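# Lay the towel flat beside the basket, then release

## Task

Get the towel lying flat on the table as a single layer. It must stay at least one finger's width in from the table edge, at least two finger widths from the basket's rim, and more than a hand's width from the column of either arm. The basket must end up upright with its entire base resting on the table, no more than three finger widths from its starting spot, and turned roughly the way it was. Finish by opening the grippers and pulling the arms away. Anything that stays put only because the robot holds it does not count.

## Robot and tools

Robot: two 6-joint arms, left_arm and right_arm, each with a parallel two-finger gripper. The fingers point along the gripper's +z axis and close along its y axis. The reported hand point sits between the pads, roughly 1 cm short of the fingertips.

Frame: a single scene frame is shared by both arms. Its origin is on the tabletop midway between the arms, +z is up, +x reaches out over the table, and left_arm stands on the +y side. The names left and right do not refer to image sides. Arm bases (URDF root links): left_arm at (+0.049, +0.227, 0) m, right_arm at (+0.022, -0.315, 0) m, each turned slightly about z. Printed hand positions can be somewhat wrong, more so when the arm is stretched far.

Tool execute_actions, argument actions: a list holding one item at most.
- Empty list: no command, just returns the current state.
- Motion: {"rows": [[...]], "steps": n}, n from 1 to 15 (default 15), each step lasting 1/30 s. Every row is one step; if rows run out, the final row repeats. Each row has exactly 14 numbers, covering both arms even when one is idle: left_arm waist, shoulder, elbow, wrist pitch, wrist yaw, wrist roll, gripper; then the same seven for right_arm.
- Wait: {"steps": n} with no rows, n up to 300; it returns once n steps have elapsed since the previous result, and thinking time counts toward them.
Optional pictures (boolean) switches camera images in the result on or off; by default they come with every result.

Joint numbers are absolute target angles in radians, in the same form as the Joint positions block, not offsets. Stated ranges per arm: waist -2.618 to 3.054, shoulder 0.000 to 3.142, elbow 0.000 to 3.142, wrist pitch -1.571 to 1.571, wrist yaw -1.571 to 1.571, wrist roll -2.094 to 2.094. A target more than 0.036 rad outside a range, and beyond the joint's last reported angle, makes the whole call get refused and nothing moves. True joint ends can differ from the stated ones by up to 0.036 rad; targets past the true end are clipped there and a "joint sent to its limit" line appears (possibly referring to an earlier motion still running). Friction may leave a joint up to about 0.031 rad off target, and tiny changes may not move it at all.

Gripper number: an absolute command from -1 (closed) to +1 (fully open). Pads touch at about -0.94; each millimetre of object width adds about 0.0208. Sending a value below the object's width reading squeezes harder, up to roughly 50 to 62 N per pad (less for very thin parts). To keep a grasp, keep repeating the same closing number in later rows.

Speed: each step, a joint's target is held within a fixed lead of its measured angle (waist 0.202, shoulder 0.258, elbow 0.238, wrist pitch 0.573, wrist yaw and roll 0.522 rad), and targets are scaled back if they would shift the hand more than 70 mm in one step. Far goals therefore need several calls. Between calls the arms keep heading to the last row sent, until everything nearly stops or a step is HELD.

Result lines: a state line per arm with end_effector_position (m) and end_effector_quat_wxyz in the scene frame; grip_measured (motor position on the -1..+1 scale, with a fixed per-gripper error up to about 0.02); Joint positions and Joint velocities per arm, six joint angles in radians plus opening in metres (0.093 open to 0.000 closed, about the pad gap when nothing is held, error about 1 mm). "joint command not followed" means a clearance check altered or stopped some joint targets. HELD marks steps where your row, or part of it, was not delivered. MOTOR HOT warns from 75 °C; OVER-TEMPERATURE FAULT means the arm was halted (at 90 °C for 10 s, and at 100 °C the arm goes limp and drops). Holding loads, even while you think, heats motors.

Tool zoom_image: camera (cam_high, cam_low, cam_left_wrist, cam_right_wrist) and region [x0, y0, x1, y1] in pixels of that camera's latest image, origin top-left, no larger than 504 by 504. Every camera image is 504x504; camera calibration is given with the prompt and updated in results when it changes. Wrist cameras follow their hands.

Tool read_manual: optional section ("licences"); returns only licence text and moves nothing.

Tool finished_scene: scene, the number of the current scene. It ends the scene for good and reports success; the goal must hold afterwards. Replying without any tool call ends everything.

Suggested order: look, plan grasps on towel corners, lift and spread, lay it flat away from the basket and arm columns, open the grippers, retreat both arms, check images, then finish.

Avoid: knocking the towel or basket off the table (immediate failure), tipping or shifting the basket, collisions or hard pressing between the two arms, drops, slams and forceful pushes, and long heavy holds that overheat motors. Brief external tugs on held items may occur, so grip firmly enough.

Each tool is called after "Request:" by a JSON object that holds its "method" and its "body", one argument or row to a line.

## Session

Request:
{"method": "execute_actions", "body": {
  "actions": []
}}

Scene clock: 0.00 s of 5200.00 s.
left_arm: end_effector_position=(+0.5072, +0.0470, +0.2856) grip_measured=+1.000 end_effector_quat_wxyz=(+0.683, +0.090, +0.655, -0.310) | right_arm: end_effector_position=(+0.2269, -0.5837, +0.3033) grip_measured=+1.000 end_effector_quat_wxyz=(+0.256, +0.375, +0.618, -0.642)
Joint positions: left_arm=[-0.182  1.628  0.882  0.877  0.281 -0.327  0.093] | right_arm=[-0.311  1.234  0.843  0.206  1.318 -0.467  0.093]
Joint velocities: left_arm=[ 0.002  0.012 -0.007 -0.007  0.037  0.007  0.   ] | right_arm=[-0.017 -0.007  0.017 -0.022 -0.007 -0.037  0.   ]

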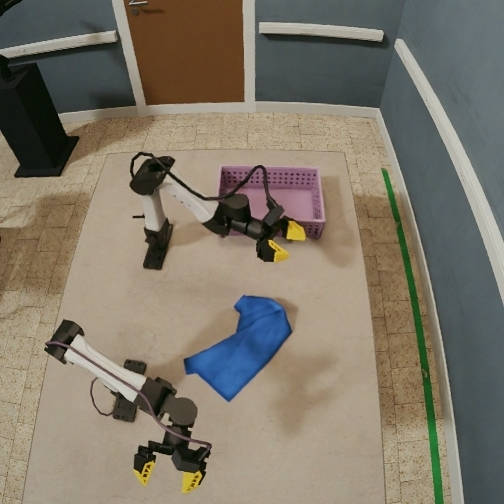

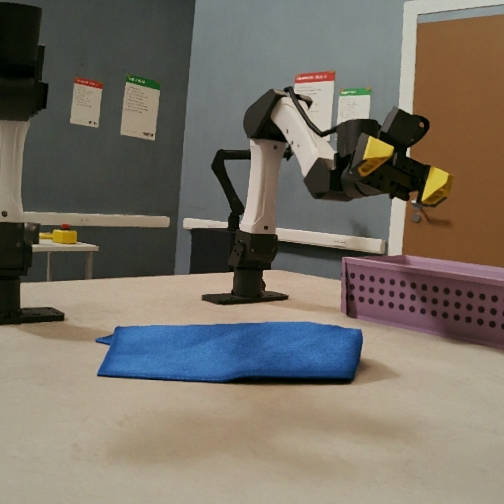

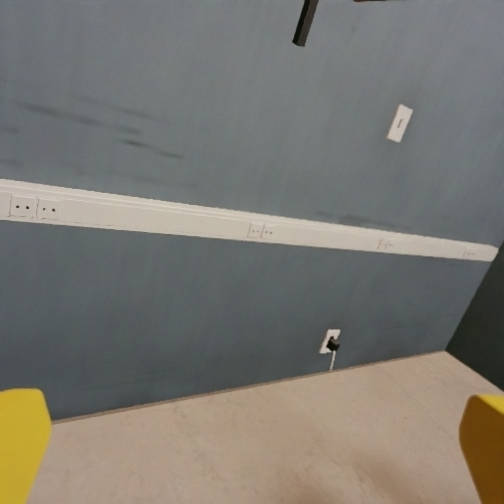

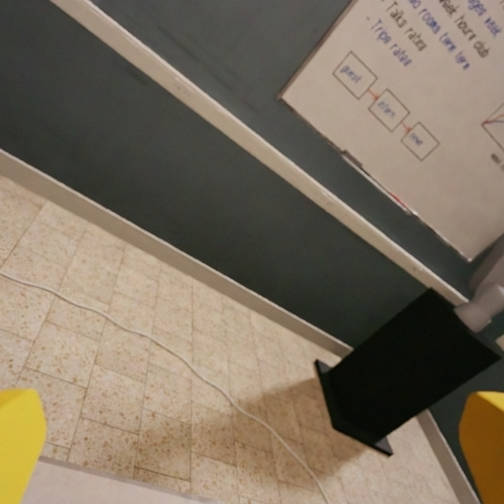

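Request:
{"method": "zoom_image", "body": {
  "camera": "cam_high",
  "region": [170, 280, 310, 420]
}}

Request:
{"method": "zoom_image", "body": {
  "camera": "cam_low",
  "region": [80, 280, 400, 420]
}}

Region (170, 280, 310, 420) of cam_high's 504x504 image, scaled by 3.600, with more detail than that image has.

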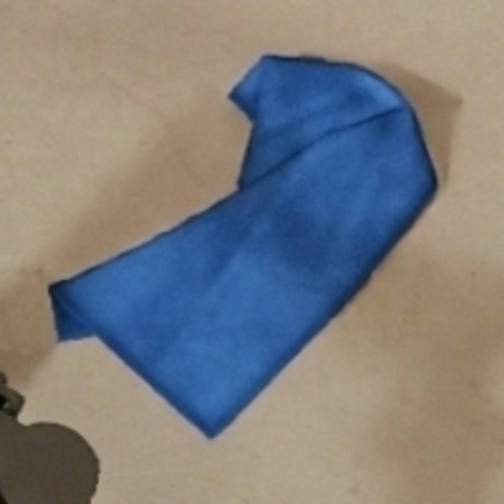

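Region (80, 280, 400, 420) of cam_low's 504x504 image, scaled by 1.575, with more detail than that image has; it fills the top 220 rows of this view, and the rest is white.

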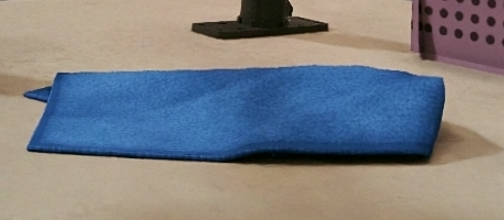

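Request:
{"method": "zoom_image", "body": {
  "camera": "cam_high",
  "region": [225, 285, 305, 365]
}}

Request:
{"method": "zoom_image", "body": {
  "camera": "cam_high",
  "region": [175, 335, 255, 415]
}}

Region (225, 285, 305, 365) of cam_high's 504x504 image, scaled by 6.300, with more detail than that image has.

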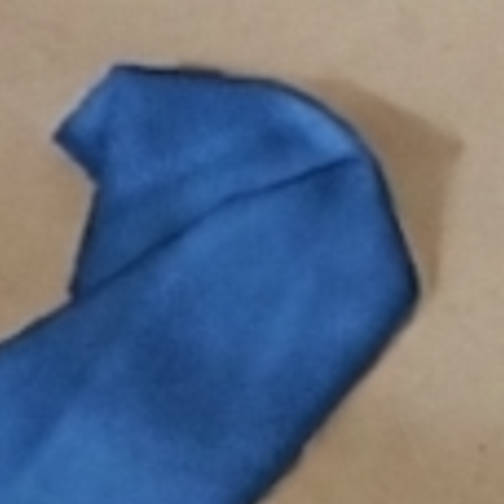

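Region (175, 335, 255, 415) of cam_high's 504x504 image, scaled by 6.300, with more detail than that image has.

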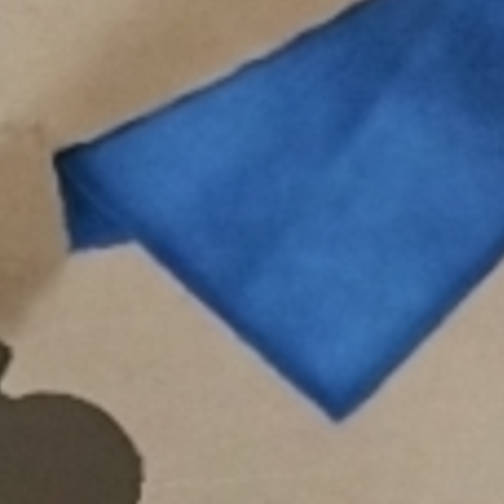

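Request:
{"method": "execute_actions", "body": {
  "actions": [
    {"rows": [[-0.20,1.635,0.92,0.80,0.26,-0.30,1,-0.28,1.234,0.85,0.13,1.25,-0.44,1],[-0.22,1.645,0.96,0.72,0.24,-0.28,1,-0.25,1.234,0.855,0.06,1.18,-0.41,1],[-0.24,1.655,1.00,0.64,0.22,-0.26,1,-0.22,1.234,0.86,-0.01,1.10,-0.38,1],[-0.26,1.665,1.05,0.56,0.20,-0.24,1,-0.19,1.234,0.865,-0.08,1.02,-0.35,1],[-0.28,1.675,1.10,0.48,0.18,-0.22,1,-0.16,1.234,0.87,-0.15,0.94,-0.32,1],[-0.30,1.685,1.15,0.40,0.16,-0.20,1,-0.13,1.234,0.875,-0.22,0.86,-0.29,1],[-0.32,1.695,1.20,0.32,0.14,-0.18,1,-0.10,1.234,0.88,-0.29,0.78,-0.26,1],[-0.34,1.705,1.25,0.24,0.12,-0.16,1,-0.07,1.234,0.885,-0.36,0.70,-0.23,1],[-0.36,1.715,1.30,0.16,0.10,-0.14,1,-0.04,1.234,0.89,-0.43,0.62,-0.20,1],[-0.38,1.73,1.35,0.08,0.08,-0.12,1,-0.01,1.234,0.895,-0.50,0.54,-0.17,1],[-0.40,1.75,1.40,0.0,0.06,-0.10,1,0.02,1.234,0.90,-0.57,0.46,-0.14,1],[-0.42,1.77,1.45,-0.1,0.04,-0.08,1,0.05,1.235,0.905,-0.64,0.38,-0.11,1],[-0.45,1.79,1.50,-0.2,0.02,-0.06,1,0.08,1.236,0.91,-0.71,0.30,-0.08,1],[-0.48,1.81,1.55,-0.3,0.0,-0.03,1,0.11,1.237,0.913,-0.78,0.22,-0.05,1],[-0.52,1.83,1.60,-0.5,0.0,0.0,1,0.255,1.2375,0.916,-1.249,0.0,0.0,1]], "steps": 15}
  ],
  "pictures": false
}}

Scene clock: 69.83 s of 5200.00 s.
left_arm: end_effector_position=(+0.5192, -0.0712, +0.3061) grip_measured=+1.000 end_effector_quat_wxyz=(+0.568, +0.194, +0.769, -0.219) | right_arm: end_effector_position=(+0.3413, -0.3972, +0.1573) grip_measured=+1.000 end_effector_quat_wxyz=(+0.296, +0.013, +0.922, -0.250)
Joint positions: left_arm=[-0.448  1.762  1.506 -0.006  0.067 -0.102  0.093] | right_arm=[ 0.089  1.234  0.877 -0.551  0.479 -0.155  0.093]
Joint velocities: left_arm=[-0.711  0.457  1.331 -2.527 -0.432  0.579  0.   ] | right_arm=[ 1.082  0.002  0.002 -1.751 -1.56   0.535  0.   ]
Steps of this call (steps 1 to 90: nothing new was sent; then 66.33 s passed at rest; steps 91 to 105: all 15 steps of this action). Readings (joint positions):
91: left_arm=[-0.183 1.628 0.884 0.869 0.279 -0.323] | right_arm=[-0.309 1.234 0.843 0.197 1.310 -0.463]
92: left_arm=[-0.187 1.628 0.893 0.844 0.272 -0.317] | right_arm=[-0.299 1.234 0.843 0.177 1.291 -0.454]
94: left_arm=[-0.211 1.637 0.947 0.755 0.249 -0.296] | right_arm=[-0.256 1.234 0.843 0.105 1.218 -0.425]
98: left_arm=[-0.293 1.675 1.141 0.517 0.190 -0.235] | right_arm=[-0.129 1.234 0.845 -0.107 0.980 -0.338]
105: the state above

Request:
{"method": "execute_actions", "body": {
  "actions": [
    {"rows": [[-0.55,1.86,1.63,-0.6,0,0,1,0.255,1.2375,0.916,-1.249,0,0,1],[-0.57,1.89,1.66,-0.7,0,0,1,0.255,1.2375,0.916,-1.249,0,0,1],[-0.59,1.92,1.69,-0.8,0,0,1,0.255,1.2375,0.916,-1.249,0,0,1],[-0.61,1.95,1.72,-0.9,0,0,1,0.255,1.2375,0.916,-1.249,0,0,1],[-0.63,1.98,1.75,-1.0,0,0,1,0.255,1.2375,0.916,-1.249,0,0,1],[-0.64,2.01,1.78,-1.1,0,0,1,0.255,1.2375,0.916,-1.249,0,0,1],[-0.65,2.04,1.81,-1.2,0,0,1,0.255,1.2375,0.916,-1.249,0,0,1],[-0.66,2.07,1.83,-1.27,0,0,1,0.255,1.2375,0.916,-1.249,0,0,1],[-0.666,2.089,1.847,-1.329,0,0,1,0.255,1.2375,0.916,-1.249,0,0,1]], "steps": 15}
  ],
  "pictures": false
}}

Request:
{"method": "execute_actions", "body": {
  "actions": []
}}

Scene clock: 75.97 s of 5200.00 s.
left_arm: end_effector_position=(+0.3470, -0.0630, +0.0874) grip_measured=+1.000 end_effector_quat_wxyz=(+0.019, +0.374, +0.927, -0.009) | right_arm: end_effector_position=(+0.1973, -0.2906, +0.0910) grip_measured=+1.000 end_effector_quat_wxyz=(-0.012, -0.075, +0.997, -0.004)
Joint positions: left_arm=[-0.674  2.099  1.811 -1.24   0.002 -0.004  0.093] | right_arm=[ 0.249  1.234  0.877 -1.239  0.007 -0.006  0.093]
Joint velocities: left_arm=[ 0.032  0.017 -0.002 -0.593  0.007  0.007  0.   ] | right_arm=[ 0.002 -0.017 -0.017 -0.022 -0.007 -0.11   0.   ]
Steps of this call (steps 1 to 45: the robot went on to your last target; steps 46 to 140: nothing new was sent; then 0.97 s passed at rest; steps 141 to 155: all 15 steps of this action). Readings (joint positions):
141: left_arm=[-0.529 1.822 1.585 -0.500 0.007 -0.005] | right_arm=[0.249 1.234 0.877 -1.238 0.007 -0.006]
142: left_arm=[-0.533 1.831 1.602 -0.534 0.005 -0.005] | right_arm=[0.249 1.234 0.877 -1.238 0.007 -0.006]
144: left_arm=[-0.554 1.867 1.659 -0.632 0.001 -0.005] | right_arm=[0.249 1.234 0.877 -1.238 0.007 -0.006]
148: left_arm=[-0.631 1.983 1.778 -0.911 -0.001 -0.005] | right_arm=[0.249 1.234 0.877 -1.239 0.007 -0.006]
155: the state above

Scene clock: 75.97 s of 5200.00 s.
left_arm: end_effector_position=(+0.3470, -0.0630, +0.0874) grip_measured=+1.000 end_effector_quat_wxyz=(+0.019, +0.374, +0.927, -0.009) | right_arm: end_effector_position=(+0.1973, -0.2906, +0.0910) grip_measured=+1.000 end_effector_quat_wxyz=(-0.012, -0.075, +0.997, -0.004)
Joint positions: left_arm=[-0.674  2.099  1.811 -1.24   0.002 -0.004  0.093] | right_arm=[ 0.249  1.234  0.877 -1.239  0.007 -0.006  0.093]
Joint velocities: left_arm=[ 0.032  0.017 -0.002 -0.593  0.007  0.007  0.   ] | right_arm=[ 0.002 -0.017 -0.017 -0.022 -0.007 -0.11   0.   ]
camera_calibration (this result's frames):
cam_left_wrist: T_world_to_cam=[[-0.693386, -0.720215, -0.0224933, 0.202479], [-0.668989, 0.631843, 0.391443, 0.275572], [-0.267711, 0.286469, -0.919927, 0.27227], [0, 0, 0, 1]] pos_world=[0.39764, -0.106287, 0.147152]
cam_right_wrist: T_world_to_cam=[[0.179042, -0.983797, 0.00935253, -0.32203], [-0.877493, -0.155382, 0.45372, 0.128087], [-0.444916, -0.0894418, -0.891095, 0.227695], [0, 0, 0, 1]] pos_world=[0.271357, -0.276544, 0.147794]

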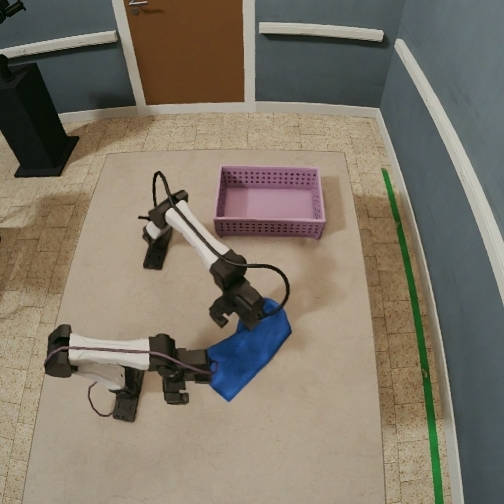

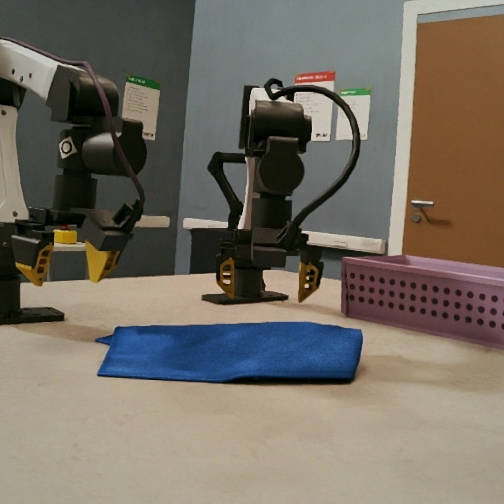

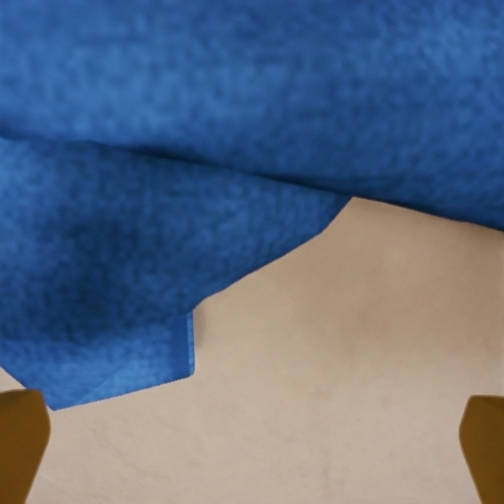

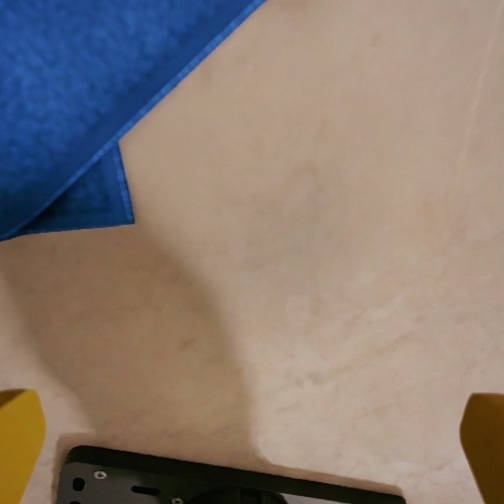

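Request:
{"method": "execute_actions", "body": {
  "actions": []
}}

Scene clock: 84.43 s of 5200.00 s.
left_arm: end_effector_position=(+0.3353, -0.0512, +0.0889) grip_measured=+1.000 end_effector_quat_wxyz=(-0.012, +0.374, +0.927, +0.004) | right_arm: end_effector_position=(+0.1973, -0.2906, +0.0910) grip_measured=+1.000 end_effector_quat_wxyz=(-0.012, -0.075, +0.997, -0.004)
Joint positions: left_arm=[-0.673  2.099  1.817 -1.315  0.002 -0.004  0.093] | right_arm=[ 0.249  1.234  0.877 -1.239  0.007 -0.006  0.093]
Joint velocities: left_arm=[-0.002  0.007  0.002 -0.051  0.022  0.095  0.   ] | right_arm=[-0.002 -0.007 -0.002 -0.007 -0.037  0.051  0.   ]
Steps of this call (steps 1 to 30: the robot went on to your last target; steps 31 to 120: nothing new was sent; then 4.47 s passed at rest). Readings (joint positions):
1: left_arm=[-0.674 2.099 1.811 -1.258 0.002 -0.004] | right_arm=[0.249 1.234 0.877 -1.239 0.007 -0.006]
2: left_arm=[-0.673 2.099 1.814 -1.272 0.002 -0.004] | right_arm=[0.249 1.234 0.877 -1.239 0.007 -0.006]
4: left_arm=[-0.673 2.099 1.816 -1.288 0.002 -0.004] | right_arm=[0.249 1.234 0.877 -1.239 0.007 -0.006]
8: left_arm=[-0.673 2.099 1.817 -1.305 0.002 -0.004] | right_arm=[0.249 1.234 0.877 -1.239 0.007 -0.006]
120: the state above
All arms were judged still, so your last target was given up. Only a new action makes them travel on or press farther. Fingers that are still opening or closing keep moving.
camera_calibration (this result's frames):
cam_left_wrist: T_world_to_cam=[[-0.693952, -0.719661, -0.0227721, 0.203139], [-0.648643, 0.611116, 0.453651, 0.246333], [-0.312558, 0.329583, -0.890888, 0.281809], [0, 0, 0, 1]] pos_world=[0.388833, -0.097226, 0.143937]
cam_right_wrist: T_world_to_cam=[[0.179042, -0.983797, 0.00935253, -0.32203], [-0.877493, -0.155382, 0.45372, 0.128087], [-0.444916, -0.0894418, -0.891095, 0.227695], [0, 0, 0, 1]] pos_world=[0.271357, -0.276544, 0.147794]

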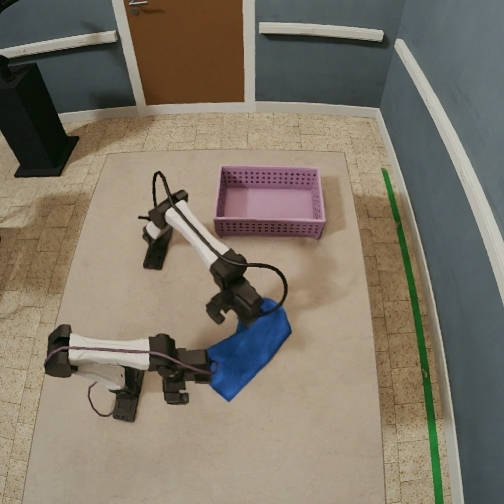

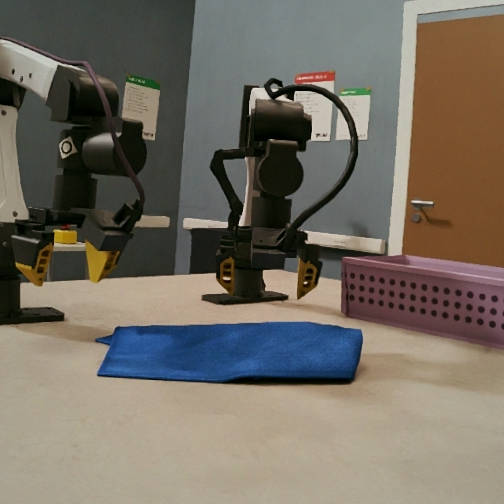

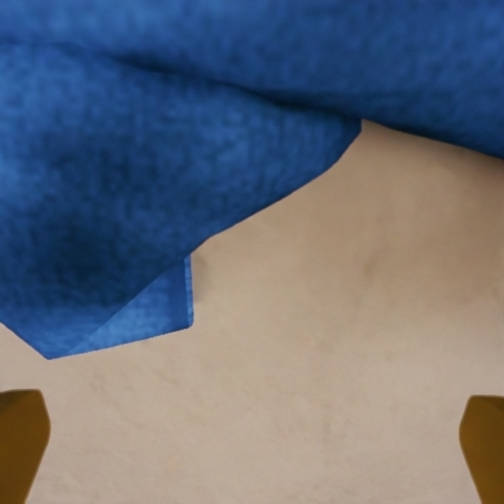

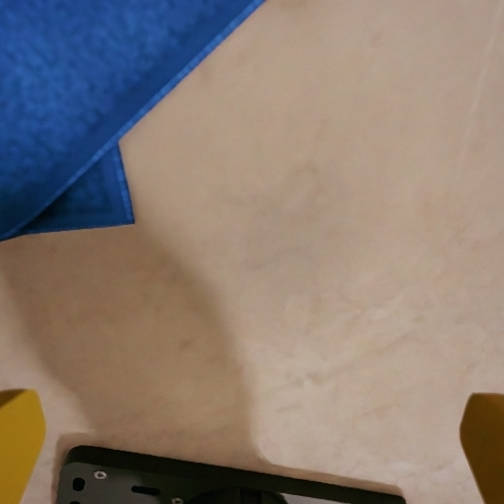

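Request:
{"method": "execute_actions", "body": {
  "actions": [
    {"rows": [[-0.66,2.09,1.80,-1.30,0,-0.15,0.9,0.27,1.245,0.875,-1.22,0,0.02,0.9],[-0.65,2.08,1.77,-1.28,0,-0.30,0.8,0.295,1.255,0.87,-1.20,0,0.04,0.8],[-0.64,2.07,1.74,-1.26,0,-0.45,0.7,0.32,1.267,0.865,-1.18,0,0.06,0.7],[-0.63,2.06,1.71,-1.24,0,-0.60,0.6,0.345,1.28,0.86,-1.16,0,0.08,0.6],[-0.62,2.05,1.68,-1.22,0,-0.75,0.5,0.37,1.292,0.853,-1.14,0,0.10,0.5],[-0.61,2.04,1.65,-1.20,0,-0.90,0.4,0.395,1.304,0.846,-1.12,0,0.12,0.4],[-0.60,2.03,1.62,-1.18,0,-1.05,0.3,0.42,1.316,0.84,-1.10,0,0.14,0.3],[-0.59,2.02,1.59,-1.16,0,-1.20,0.2,0.44,1.328,0.833,-1.08,0,0.15,0.2],[-0.58,2.01,1.56,-1.14,0,-1.30,0.1,0.46,1.34,0.826,-1.06,0,0.16,0.1],[-0.57,2.0,1.54,-1.12,0,-1.40,0.0,0.48,1.35,0.82,-1.04,0,0.17,0.0],[-0.56,1.99,1.52,-1.10,0,-1.47,-0.1,0.49,1.357,0.815,-1.025,0,0.18,-0.1],[-0.554,1.982,1.50,-1.078,0,-1.525,-0.21,0.498,1.364,0.81,-1.01,0,0.19,-0.21]], "steps": 15}
  ],
  "pictures": false
}}

Request:
{"method": "execute_actions", "body": {
  "actions": [
    {"steps": 20}
  ]
}}

Scene clock: 137.87 s of 5200.00 s.
left_arm: end_effector_position=(+0.3392, +0.0058, +0.0490) grip_measured=-0.208 end_effector_quat_wxyz=(-0.016, -0.305, +0.952, +0.021) | right_arm: end_effector_position=(+0.2093, -0.2394, +0.0592) grip_measured=-0.208 end_effector_quat_wxyz=(-0.004, -0.113, +0.994, -0.002)
Joint positions: left_arm=[-0.554  2.012  1.526 -1.139  0.001 -1.272  0.035] | right_arm=[ 0.489  1.349  0.83  -1.06   0.002  0.159  0.035]
Joint velocities: left_arm=[ 0.037 -0.051 -0.061  0.183 -0.051 -1.722 -0.001] | right_arm=[ 0.002  0.032 -0.051  0.125 -0.037  0.198 -0.002]
Steps of this call (steps 1 to 90: nothing new was sent; then 49.93 s passed at rest; steps 91 to 105: all 15 steps of this action). Readings (joint positions):
91: left_arm=[-0.673 2.099 1.817 -1.315 0.002 -0.027] | right_arm=[0.250 1.234 0.877 -1.239 0.007 -0.002]
92: left_arm=[-0.673 2.098 1.814 -1.310 0.002 -0.076] | right_arm=[0.258 1.234 0.877 -1.236 0.008 0.005]
94: left_arm=[-0.664 2.088 1.783 -1.285 0.002 -0.230] | right_arm=[0.295 1.240 0.877 -1.222 0.008 0.026]
98: left_arm=[-0.620 2.054 1.668 -1.229 0.002 -0.631] | right_arm=[0.394 1.285 0.871 -1.162 0.005 0.084]
105: the state above

Scene clock: 138.53 s of 5200.00 s.
left_arm: end_effector_position=(+0.3486, -0.0010, +0.0516) grip_measured=-0.209 end_effector_quat_wxyz=(-0.000, -0.420, +0.908, -0.001) | right_arm: end_effector_position=(+0.2165, -0.2364, +0.0591) grip_measured=-0.208 end_effector_quat_wxyz=(+0.012, -0.100, +0.995, +0.002)
Joint positions: left_arm=[-0.553  2.002  1.525 -1.092  0.001 -1.517  0.035] | right_arm=[ 0.489  1.349  0.829 -1.027  0.002  0.184  0.035]
Joint velocities: left_arm=[-0.012 -0.017  0.012  0.037 -0.007 -0.051  0.   ] | right_arm=[-0.022 -0.017 -0.007 -0.022  0.081  0.007 -0.001]
Steps of this call (steps 1 to 20: the robot went on to your last target). Readings (joint positions):
1: left_arm=[-0.553 2.010 1.525 -1.131 0.001 -1.322] | right_arm=[0.489 1.349 0.829 -1.054 0.002 0.164]
2: left_arm=[-0.553 2.009 1.525 -1.123 0.001 -1.362] | right_arm=[0.489 1.349 0.829 -1.049 0.002 0.168]
4: left_arm=[-0.553 2.005 1.525 -1.110 0.001 -1.419] | right_arm=[0.489 1.349 0.829 -1.040 0.002 0.174]
8: left_arm=[-0.553 2.002 1.525 -1.098 0.001 -1.479] | right_arm=[0.489 1.349 0.829 -1.031 0.002 0.180]
20: the state above
camera_calibration (this result's frames):
cam_left_wrist: T_world_to_cam=[[0.761821, -0.64737, -0.0232564, -0.259784], [-0.576416, -0.69383, 0.431675, 0.215829], [-0.29559, -0.315454, -0.901729, 0.230207], [0, 0, 0, 1]] pos_world=[0.390363, 0.0541925, 0.108375]
cam_right_wrist: T_world_to_cam=[[0.22803, -0.973653, 0.00158975, -0.279668], [-0.888152, -0.207336, 0.41012, 0.160487], [-0.398985, -0.0949314, -0.91203, 0.202603], [0, 0, 0, 1]] pos_world=[0.287144, -0.219791, 0.119406]

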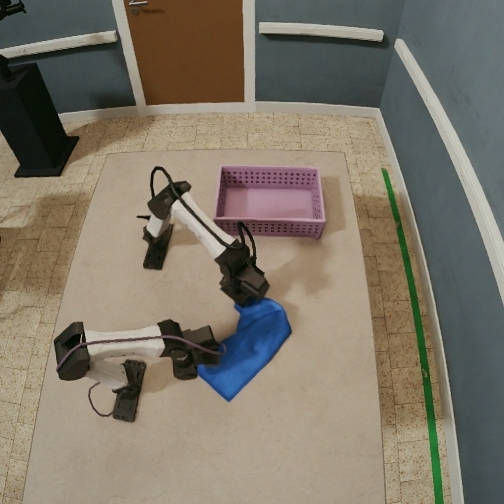

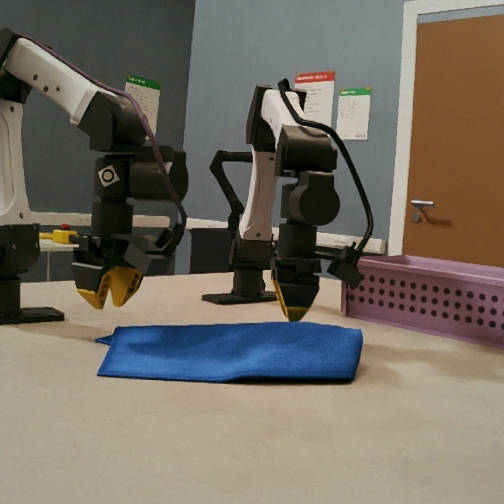

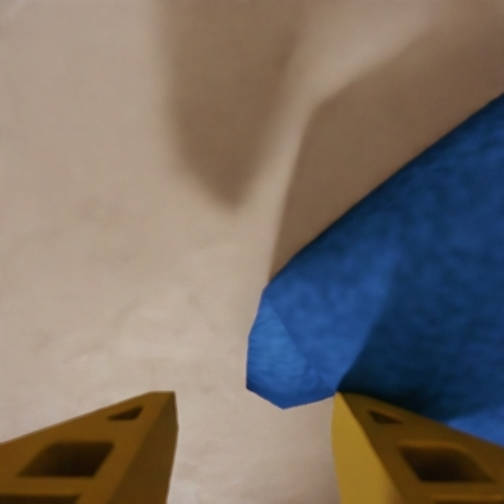

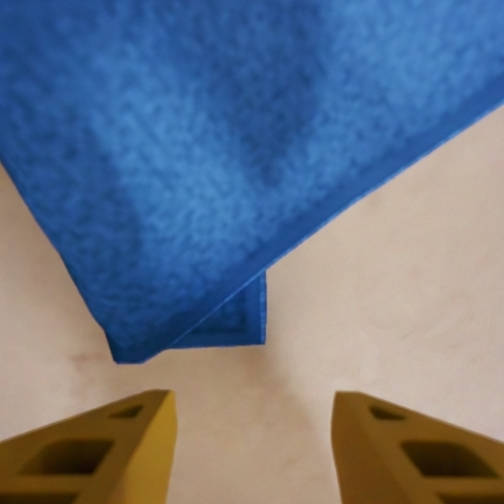

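Request:
{"method": "execute_actions", "body": {
  "actions": [
    {"rows": [[-0.565,2.0,1.495,-1.07,0,-1.53,-0.21,0.50,1.375,0.79,-0.99,0,0.19,-0.21],[-0.575,2.0,1.49,-1.065,0,-1.54,-0.21,0.503,1.385,0.77,-0.96,0,0.19,-0.21],[-0.585,2.0,1.485,-1.06,0,-1.55,-0.21,0.506,1.395,0.755,-0.935,0,0.19,-0.21],[-0.592,2.0,1.48,-1.055,0,-1.56,-0.21,0.508,1.405,0.74,-0.91,0,0.19,-0.21],[-0.598,2.0,1.476,-1.052,0,-1.565,-0.21,0.508,1.415,0.725,-0.89,0,0.19,-0.21],[-0.60,2.0,1.474,-1.05,0,-1.565,-0.21,0.508,1.423,0.71,-0.87,0,0.19,-0.21],[-0.60,2.0,1.474,-1.05,0,-1.565,-0.21,0.508,1.43,0.697,-0.855,0,0.19,-0.21]], "steps": 15}
  ],
  "pictures": false
}}

Request:
{"method": "execute_actions", "body": {
  "actions": [
    {"steps": 12}
  ]
}}

Scene clock: 168.87 s of 5200.00 s.
left_arm: end_effector_position=(+0.3380, -0.0137, +0.0460) grip_measured=-0.209 end_effector_quat_wxyz=(+0.001, -0.418, +0.908, -0.003) | right_arm: end_effector_position=(+0.2067, -0.2386, +0.0188) grip_measured=-0.208 end_effector_quat_wxyz=(-0.009, -0.104, +0.995, -0.004)
Joint positions: left_arm=[-0.597  2.002  1.502 -1.065  0.001 -1.558  0.035] | right_arm=[ 0.497  1.418  0.712 -0.885  0.002  0.185  0.035]
Joint velocities: left_arm=[-0.012  0.007 -0.002 -0.037 -0.066  0.037 -0.   ] | right_arm=[ 0.002 -0.017 -0.012  0.125 -0.022 -0.037 -0.001]
Steps of this call (steps 1 to 15: the robot went on to your last target; steps 16 to 110: nothing new was sent; then 26.17 s passed at rest; steps 111 to 125: all 15 steps of this action). Readings (joint positions):
111: left_arm=[-0.553 2.002 1.525 -1.091 0.001 -1.521] | right_arm=[0.489 1.349 0.827 -1.023 0.002 0.184]
112: left_arm=[-0.554 2.002 1.525 -1.089 0.001 -1.523] | right_arm=[0.489 1.349 0.819 -1.013 0.002 0.184]
114: left_arm=[-0.563 2.002 1.523 -1.081 0.001 -1.533] | right_arm=[0.492 1.359 0.794 -0.984 0.002 0.185]
118: left_arm=[-0.592 2.002 1.505 -1.070 0.001 -1.549] | right_arm=[0.497 1.405 0.731 -0.922 0.002 0.185]
125: the state above

Scene clock: 169.27 s of 5200.00 s.
left_arm: end_effector_position=(+0.3383, -0.0140, +0.0461) grip_measured=-0.209 end_effector_quat_wxyz=(+0.001, -0.419, +0.908, -0.004) | right_arm: end_effector_position=(+0.2092, -0.2375, +0.0188) grip_measured=-0.208 end_effector_quat_wxyz=(-0.004, -0.104, +0.995, -0.002)
Joint positions: left_arm=[-0.597  2.002  1.502 -1.063  0.001 -1.56   0.035] | right_arm=[ 0.497  1.418  0.712 -0.874  0.002  0.185  0.035]
Joint velocities: left_arm=[-0.017 -0.017 -0.012  0.022 -0.007  0.022  0.   ] | right_arm=[-0.017 -0.037 -0.027  0.051  0.051 -0.066 -0.   ]
Steps of this call (steps 1 to 12: the robot went on to your last target). Readings (joint positions):
1: left_arm=[-0.597 2.002 1.502 -1.064 0.001 -1.558] | right_arm=[0.497 1.418 0.712 -0.882 0.002 0.185]
2: left_arm=[-0.597 2.002 1.502 -1.064 0.001 -1.558] | right_arm=[0.497 1.418 0.712 -0.880 0.002 0.185]
4: left_arm=[-0.597 2.002 1.502 -1.064 0.001 -1.559] | right_arm=[0.497 1.418 0.712 -0.877 0.002 0.185]
8: left_arm=[-0.597 2.002 1.502 -1.063 0.001 -1.559] | right_arm=[0.497 1.418 0.712 -0.875 0.002 0.185]
12: the state above
camera_calibration (this result's frames):
cam_left_wrist: T_world_to_cam=[[0.760931, -0.648604, -0.017211, -0.260488], [-0.579563, -0.691381, 0.431392, 0.204405], [-0.291702, -0.318285, -0.902, 0.216684], [0, 0, 0, 1]] pos_world=[0.379887, 0.0413351, 0.102787]
cam_right_wrist: T_world_to_cam=[[0.235574, -0.971834, 0.00658619, -0.280268], [-0.873822, -0.20884, 0.439114, 0.166387], [-0.42537, -0.109199, -0.898407, 0.164717], [0, 0, 0, 1]] pos_world=[0.281482, -0.219639, 0.0767661]

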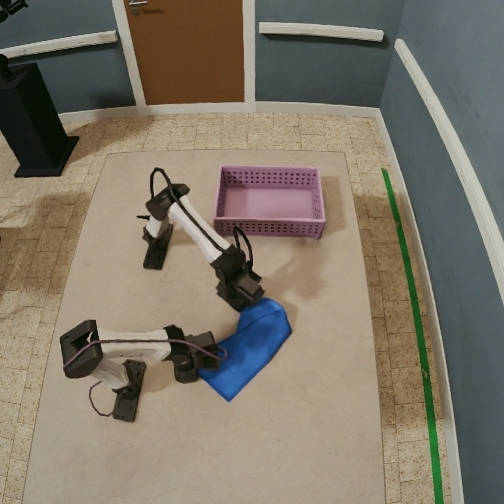

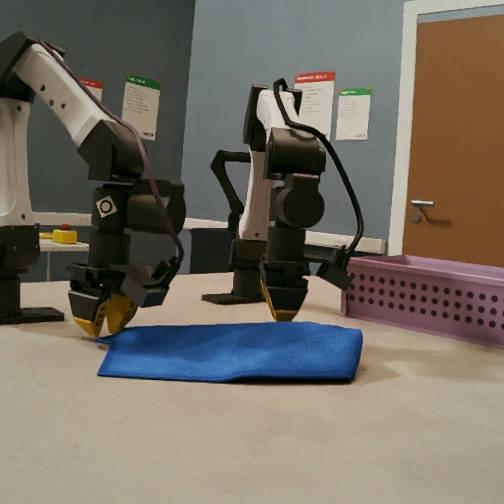

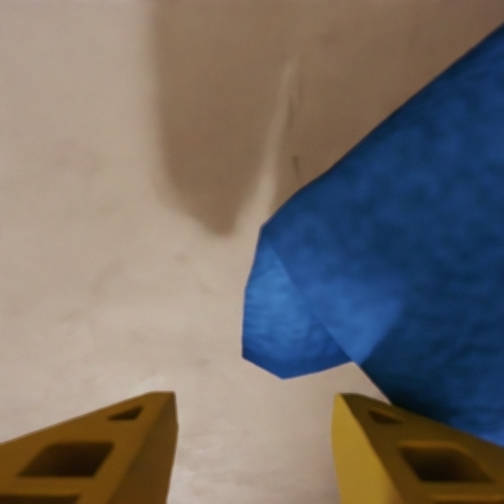

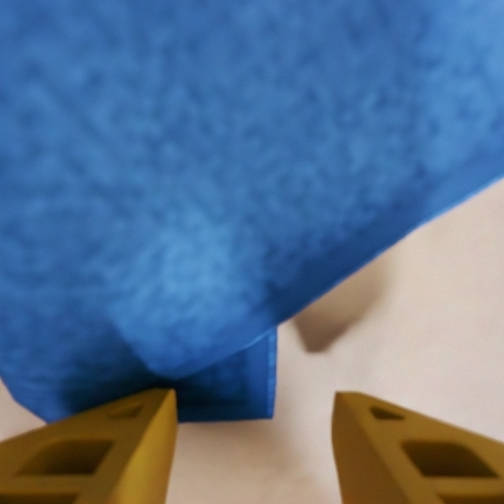

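Request:
{"method": "execute_actions", "body": {
  "actions": [
    {"rows": [[-0.59,2.005,1.468,-1.04,0,-1.555,-0.21,0.508,1.434,0.692,-0.845,0,0.19,-0.21],[-0.585,2.01,1.46,-1.03,0,-1.555,-0.21,0.508,1.438,0.688,-0.835,0,0.19,-0.21],[-0.58,2.013,1.452,-1.02,0,-1.555,-0.21,0.508,1.441,0.684,-0.825,0,0.19,-0.21],[-0.578,2.016,1.445,-1.01,0,-1.555,-0.21,0.508,1.444,0.68,-0.815,0,0.19,-0.21],[-0.578,2.018,1.438,-1.003,0,-1.555,-0.21,0.508,1.447,0.676,-0.808,0,0.19,-0.21],[-0.578,2.02,1.432,-0.997,0,-1.555,-0.21,0.508,1.449,0.673,-0.805,0,0.19,-0.21]], "steps": 15}
  ],
  "pictures": false
}}

Request:
{"method": "execute_actions", "body": {
  "actions": [
    {"steps": 10}
  ]
}}

Scene clock: 184.90 s of 5200.00 s.
left_arm: end_effector_position=(+0.3396, -0.0097, +0.0356) grip_measured=-0.209 end_effector_quat_wxyz=(+0.002, -0.424, +0.906, -0.006) | right_arm: end_effector_position=(+0.2148, -0.2352, +0.0157) grip_measured=-0.208 end_effector_quat_wxyz=(+0.011, -0.104, +0.995, +0.002)
Joint positions: left_arm=[-0.586  2.002  1.459 -1.014  0.001 -1.56   0.035] | right_arm=[ 0.497  1.418  0.698 -0.829  0.002  0.185  0.035]
Joint velocities: left_arm=[ 0.002 -0.022 -0.007 -0.022 -0.007  0.066  0.   ] | right_arm=[-0.012  0.002 -0.007 -0.081  0.007 -0.051  0.002]
Steps of this call (steps 1 to 30: the robot went on to your last target; steps 31 to 120: nothing new was sent; then 11.13 s passed at rest; steps 121 to 135: all 15 steps of this action). Readings (joint positions):
121: left_arm=[-0.597 2.002 1.502 -1.062 0.001 -1.560] | right_arm=[0.497 1.418 0.712 -0.872 0.002 0.185]
122: left_arm=[-0.597 2.002 1.502 -1.059 0.001 -1.560] | right_arm=[0.497 1.418 0.712 -0.869 0.002 0.185]
124: left_arm=[-0.595 2.002 1.493 -1.045 0.001 -1.560] | right_arm=[0.497 1.418 0.712 -0.859 0.002 0.185]
128: left_arm=[-0.587 2.002 1.463 -1.025 0.001 -1.560] | right_arm=[0.497 1.418 0.701 -0.836 0.002 0.185]
135: the state above

Scene clock: 185.23 s of 5200.00 s.
left_arm: end_effector_position=(+0.3402, -0.0101, +0.0356) grip_measured=-0.209 end_effector_quat_wxyz=(+0.003, -0.424, +0.906, -0.007) | right_arm: end_effector_position=(+0.2148, -0.2352, +0.0157) grip_measured=-0.208 end_effector_quat_wxyz=(+0.011, -0.104, +0.995, +0.002)
Joint positions: left_arm=[-0.586  2.002  1.459 -1.012  0.001 -1.56   0.035] | right_arm=[ 0.497  1.418  0.698 -0.829  0.002  0.185  0.035]
Joint velocities: left_arm=[ 0.002  0.007 -0.002 -0.051 -0.081  0.022 -0.   ] | right_arm=[ 0.002  0.007 -0.007 -0.007 -0.081 -0.081  0.001]
Steps of this call (steps 1 to 10: the robot went on to your last target). Readings (joint positions):
1: left_arm=[-0.586 2.002 1.459 -1.014 0.001 -1.560] | right_arm=[0.497 1.418 0.698 -0.829 0.002 0.185]
2: left_arm=[-0.586 2.002 1.459 -1.013 0.001 -1.560] | right_arm=[0.497 1.418 0.698 -0.829 0.002 0.185]
4: left_arm=[-0.586 2.002 1.459 -1.013 0.001 -1.560] | right_arm=[0.497 1.418 0.698 -0.829 0.002 0.185]
8: left_arm=[-0.586 2.002 1.459 -1.012 0.001 -1.560] | right_arm=[0.497 1.418 0.698 -0.829 0.002 0.185]
10: the state above
camera_calibration (this result's frames):
cam_left_wrist: T_world_to_cam=[[0.768142, -0.640214, -0.00920127, -0.262174], [-0.574559, -0.695567, 0.431356, 0.210897], [-0.28256, -0.326056, -0.902135, 0.205867], [0, 0, 0, 1]] pos_world=[0.38073, 0.0459699, 0.0923355]
cam_right_wrist: T_world_to_cam=[[0.235454, -0.971884, 0.0017487, -0.279229], [-0.886108, -0.213933, 0.411151, 0.174928], [-0.399217, -0.0983566, -0.911565, 0.161745], [0, 0, 0, 1]] pos_world=[0.285322, -0.218047, 0.0760072]

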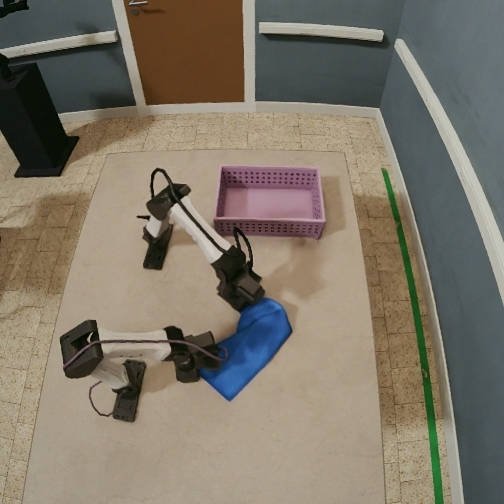

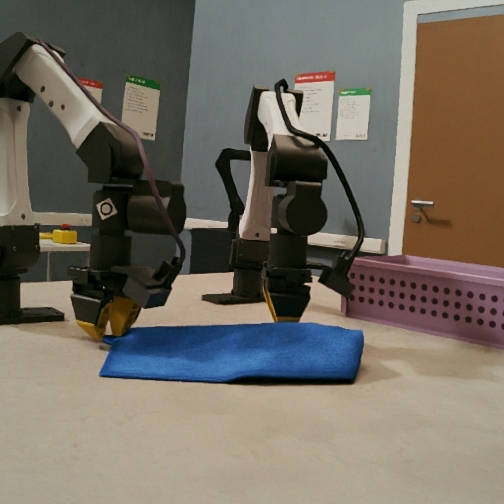

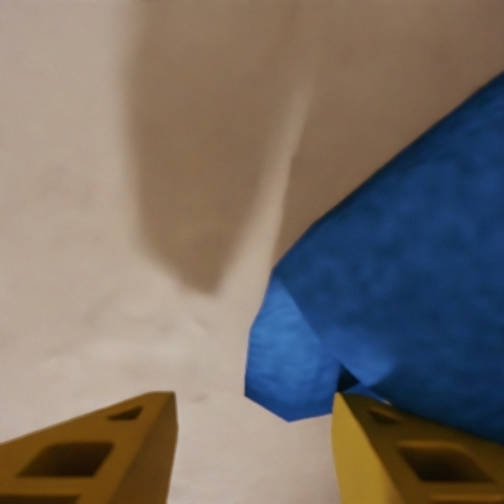

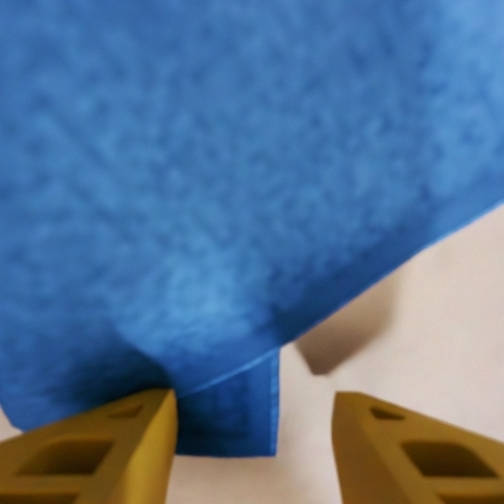

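Request:
{"method": "execute_actions", "body": {
  "actions": [
    {"rows": [[-0.578,2.03,1.428,-0.99,0,-1.555,-0.23,0.508,1.449,0.673,-0.84,0,0.19,-0.25],[-0.578,2.035,1.424,-0.985,0,-1.555,-0.25,0.508,1.449,0.673,-0.86,0,0.19,-0.29],[-0.578,2.04,1.42,-0.98,0,-1.555,-0.25,0.508,1.449,0.673,-0.86,0,0.19,-0.31],[-0.578,2.043,1.416,-0.975,0,-1.555,-0.25,0.508,1.449,0.673,-0.86,0,0.19,-0.31],[-0.578,2.045,1.412,-0.968,0,-1.555,-0.25,0.508,1.449,0.673,-0.86,0,0.19,-0.31],[-0.578,2.045,1.409,-0.964,0,-1.555,-0.25,0.508,1.452,0.673,-0.86,0,0.19,-0.31],[-0.578,2.045,1.409,-0.964,0,-1.555,-0.25,0.508,1.456,0.673,-0.86,0,0.19,-0.31],[-0.578,2.045,1.409,-0.964,0,-1.555,-0.25,0.508,1.46,0.673,-0.86,0,0.19,-0.31]], "steps": 15}
  ],
  "pictures": false
}}

Request:
{"method": "execute_actions", "body": {
  "actions": [
    {"steps": 10}
  ]
}}

Scene clock: 196.63 s of 5200.00 s.
left_arm: end_effector_position=(+0.3397, -0.0098, +0.0227) grip_measured=-0.249 end_effector_quat_wxyz=(+0.001, -0.424, +0.906, -0.003) | right_arm: end_effector_position=(+0.2097, -0.2371, +0.0125) grip_measured=-0.308 end_effector_quat_wxyz=(-0.005, -0.104, +0.995, -0.002)
Joint positions: left_arm=[-0.586  2.025  1.438 -0.978  0.001 -1.559  0.033] | right_arm=[ 0.497  1.435  0.698 -0.844  0.001  0.185  0.03 ]
Joint velocities: left_arm=[-0.002  0.007 -0.022  0.037  0.022  0.051 -0.   ] | right_arm=[ 0.002 -0.002 -0.007 -0.022 -0.007  0.051  0.001]
Steps of this call (steps 1 to 15: the robot went on to your last target; steps 16 to 110: nothing new was sent; then 7.23 s passed at rest; steps 111 to 125: all 15 steps of this action). Readings (joint positions):
111: left_arm=[-0.586 2.002 1.459 -1.011 0.001 -1.560] | right_arm=[0.497 1.418 0.698 -0.829 0.002 0.185]
112: left_arm=[-0.586 2.002 1.459 -1.009 0.001 -1.560] | right_arm=[0.497 1.418 0.698 -0.832 0.002 0.185]
114: left_arm=[-0.586 2.006 1.459 -1.003 0.001 -1.560] | right_arm=[0.497 1.418 0.698 -0.836 0.001 0.185]
118: left_arm=[-0.586 2.018 1.443 -0.986 0.001 -1.559] | right_arm=[0.497 1.423 0.698 -0.838 0.001 0.185]
125: the state above

Scene clock: 196.97 s of 5200.00 s.
left_arm: end_effector_position=(+0.3397, -0.0098, +0.0227) grip_measured=-0.249 end_effector_quat_wxyz=(+0.001, -0.424, +0.906, -0.003) | right_arm: end_effector_position=(+0.2097, -0.2371, +0.0125) grip_measured=-0.308 end_effector_quat_wxyz=(-0.005, -0.104, +0.995, -0.002)
Joint positions: left_arm=[-0.586  2.025  1.438 -0.978  0.001 -1.559  0.033] | right_arm=[ 0.497  1.435  0.698 -0.844  0.001  0.185  0.03 ]
Joint velocities: left_arm=[-0.002 -0.002 -0.007 -0.007 -0.007  0.007  0.   ] | right_arm=[-0.002  0.002 -0.027 -0.007 -0.051  0.022  0.   ]
Steps of this call (steps 1 to 10: the robot went on to your last target). Readings (joint positions):
1: left_arm=[-0.586 2.025 1.438 -0.978 0.001 -1.559] | right_arm=[0.497 1.435 0.698 -0.844 0.001 0.185]
2: left_arm=[-0.586 2.025 1.438 -0.978 0.001 -1.559] | right_arm=[0.497 1.435 0.698 -0.844 0.001 0.185]
4: left_arm=[-0.586 2.025 1.438 -0.978 0.001 -1.559] | right_arm=[0.497 1.435 0.698 -0.844 0.001 0.185]
8: left_arm=[-0.586 2.025 1.438 -0.978 0.001 -1.559] | right_arm=[0.497 1.435 0.698 -0.844 0.001 0.185]
10: the state above
camera_calibration (this result's frames):
cam_left_wrist: T_world_to_cam=[[0.767783, -0.640413, -0.019499, -0.261312], [-0.571381, -0.698156, 0.431395, 0.215382], [-0.289885, -0.320077, -0.901952, 0.196702], [0, 0, 0, 1]] pos_world=[0.380717, 0.0459821, 0.0794053]
cam_right_wrist: T_world_to_cam=[[0.235573, -0.97184, 0.00563248, -0.279933], [-0.873167, -0.209103, 0.440291, 0.169425], [-0.426714, -0.108639, -0.897838, 0.159755], [0, 0, 0, 1]] pos_world=[0.282051, -0.219267, 0.0704147]

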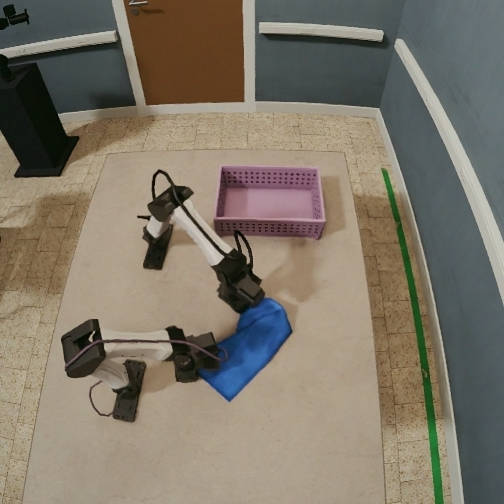

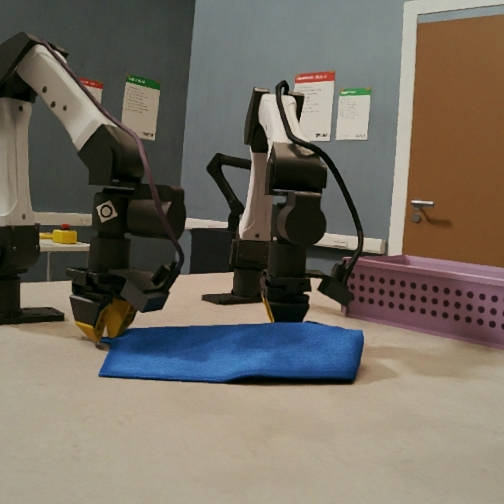

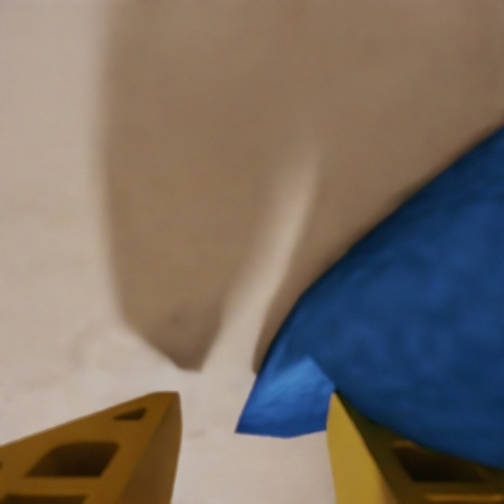

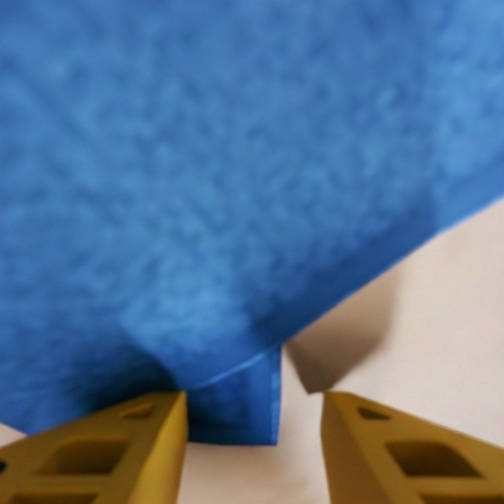

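Request:
{"method": "execute_actions", "body": {
  "actions": [
    {"rows": [[-0.578,2.052,1.409,-0.964,0,-1.555,-0.25,0.508,1.465,0.673,-0.86,0,0.19,-0.31],[-0.578,2.058,1.409,-0.964,0,-1.555,-0.25,0.508,1.47,0.673,-0.86,0,0.19,-0.31]], "steps": 10}
  ]
}}

Scene clock: 204.57 s of 5200.00 s.
left_arm: end_effector_position=(+0.3397, -0.0098, +0.0227) grip_measured=-0.249 end_effector_quat_wxyz=(+0.001, -0.424, +0.906, -0.003) | right_arm: end_effector_position=(+0.2097, -0.2371, +0.0125) grip_measured=-0.308 end_effector_quat_wxyz=(-0.005, -0.104, +0.995, -0.002)
Joint positions: left_arm=[-0.586  2.025  1.438 -0.978  0.001 -1.559  0.033] | right_arm=[ 0.497  1.435  0.698 -0.844  0.001  0.185  0.03 ]
Joint velocities: left_arm=[-0.002  0.007 -0.002  0.022 -0.022  0.007 -0.   ] | right_arm=[ 0.002 -0.012 -0.007 -0.007  0.051 -0.051 -0.   ]
Steps of this call (steps 1 to 15: the robot went on to your last target; steps 16 to 110: nothing new was sent; then 3.60 s passed at rest; steps 111 to 120: all 10 steps of this action). Readings (joint positions):
111: left_arm=[-0.586 2.025 1.438 -0.978 0.001 -1.559] | right_arm=[0.497 1.435 0.698 -0.844 0.001 0.185]
112: left_arm=[-0.586 2.025 1.438 -0.978 0.001 -1.559] | right_arm=[0.497 1.435 0.698 -0.844 0.001 0.185]
114: left_arm=[-0.586 2.025 1.438 -0.978 0.001 -1.559] | right_arm=[0.497 1.435 0.698 -0.844 0.001 0.185]
118: left_arm=[-0.586 2.025 1.438 -0.978 0.001 -1.559] | right_arm=[0.497 1.435 0.698 -0.844 0.001 0.185]
120: the state above
camera_calibration (this result's frames):
cam_left_wrist: T_world_to_cam=[[0.767783, -0.640413, -0.019499, -0.261312], [-0.571381, -0.698156, 0.431395, 0.215382], [-0.289885, -0.320077, -0.901952, 0.196702], [0, 0, 0, 1]] pos_world=[0.380717, 0.0459821, 0.0794053]
cam_right_wrist: T_world_to_cam=[[0.235202, -0.97193, 0.00563615, -0.279876], [-0.873247, -0.208768, 0.44029, 0.169521], [-0.426754, -0.108479, -0.897838, 0.159801], [0, 0, 0, 1]] pos_world=[0.282057, -0.219294, 0.0704148]

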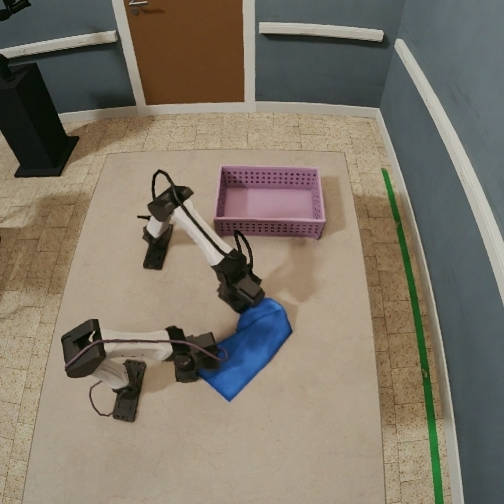

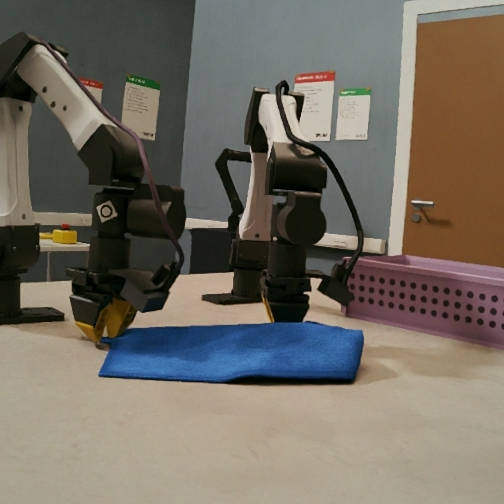

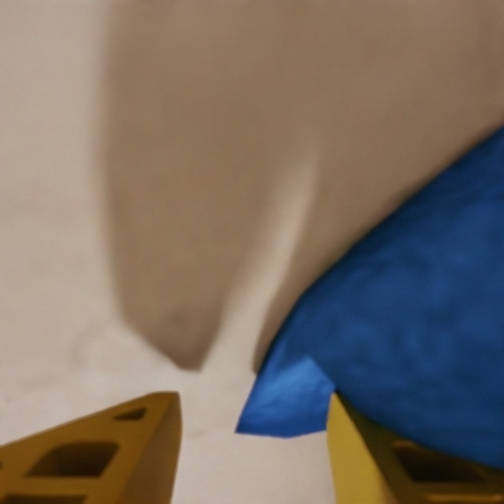

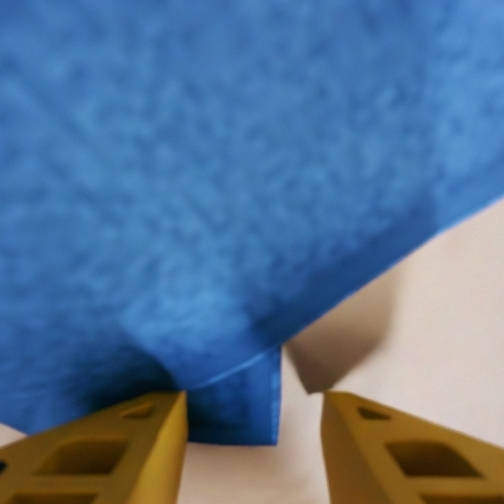

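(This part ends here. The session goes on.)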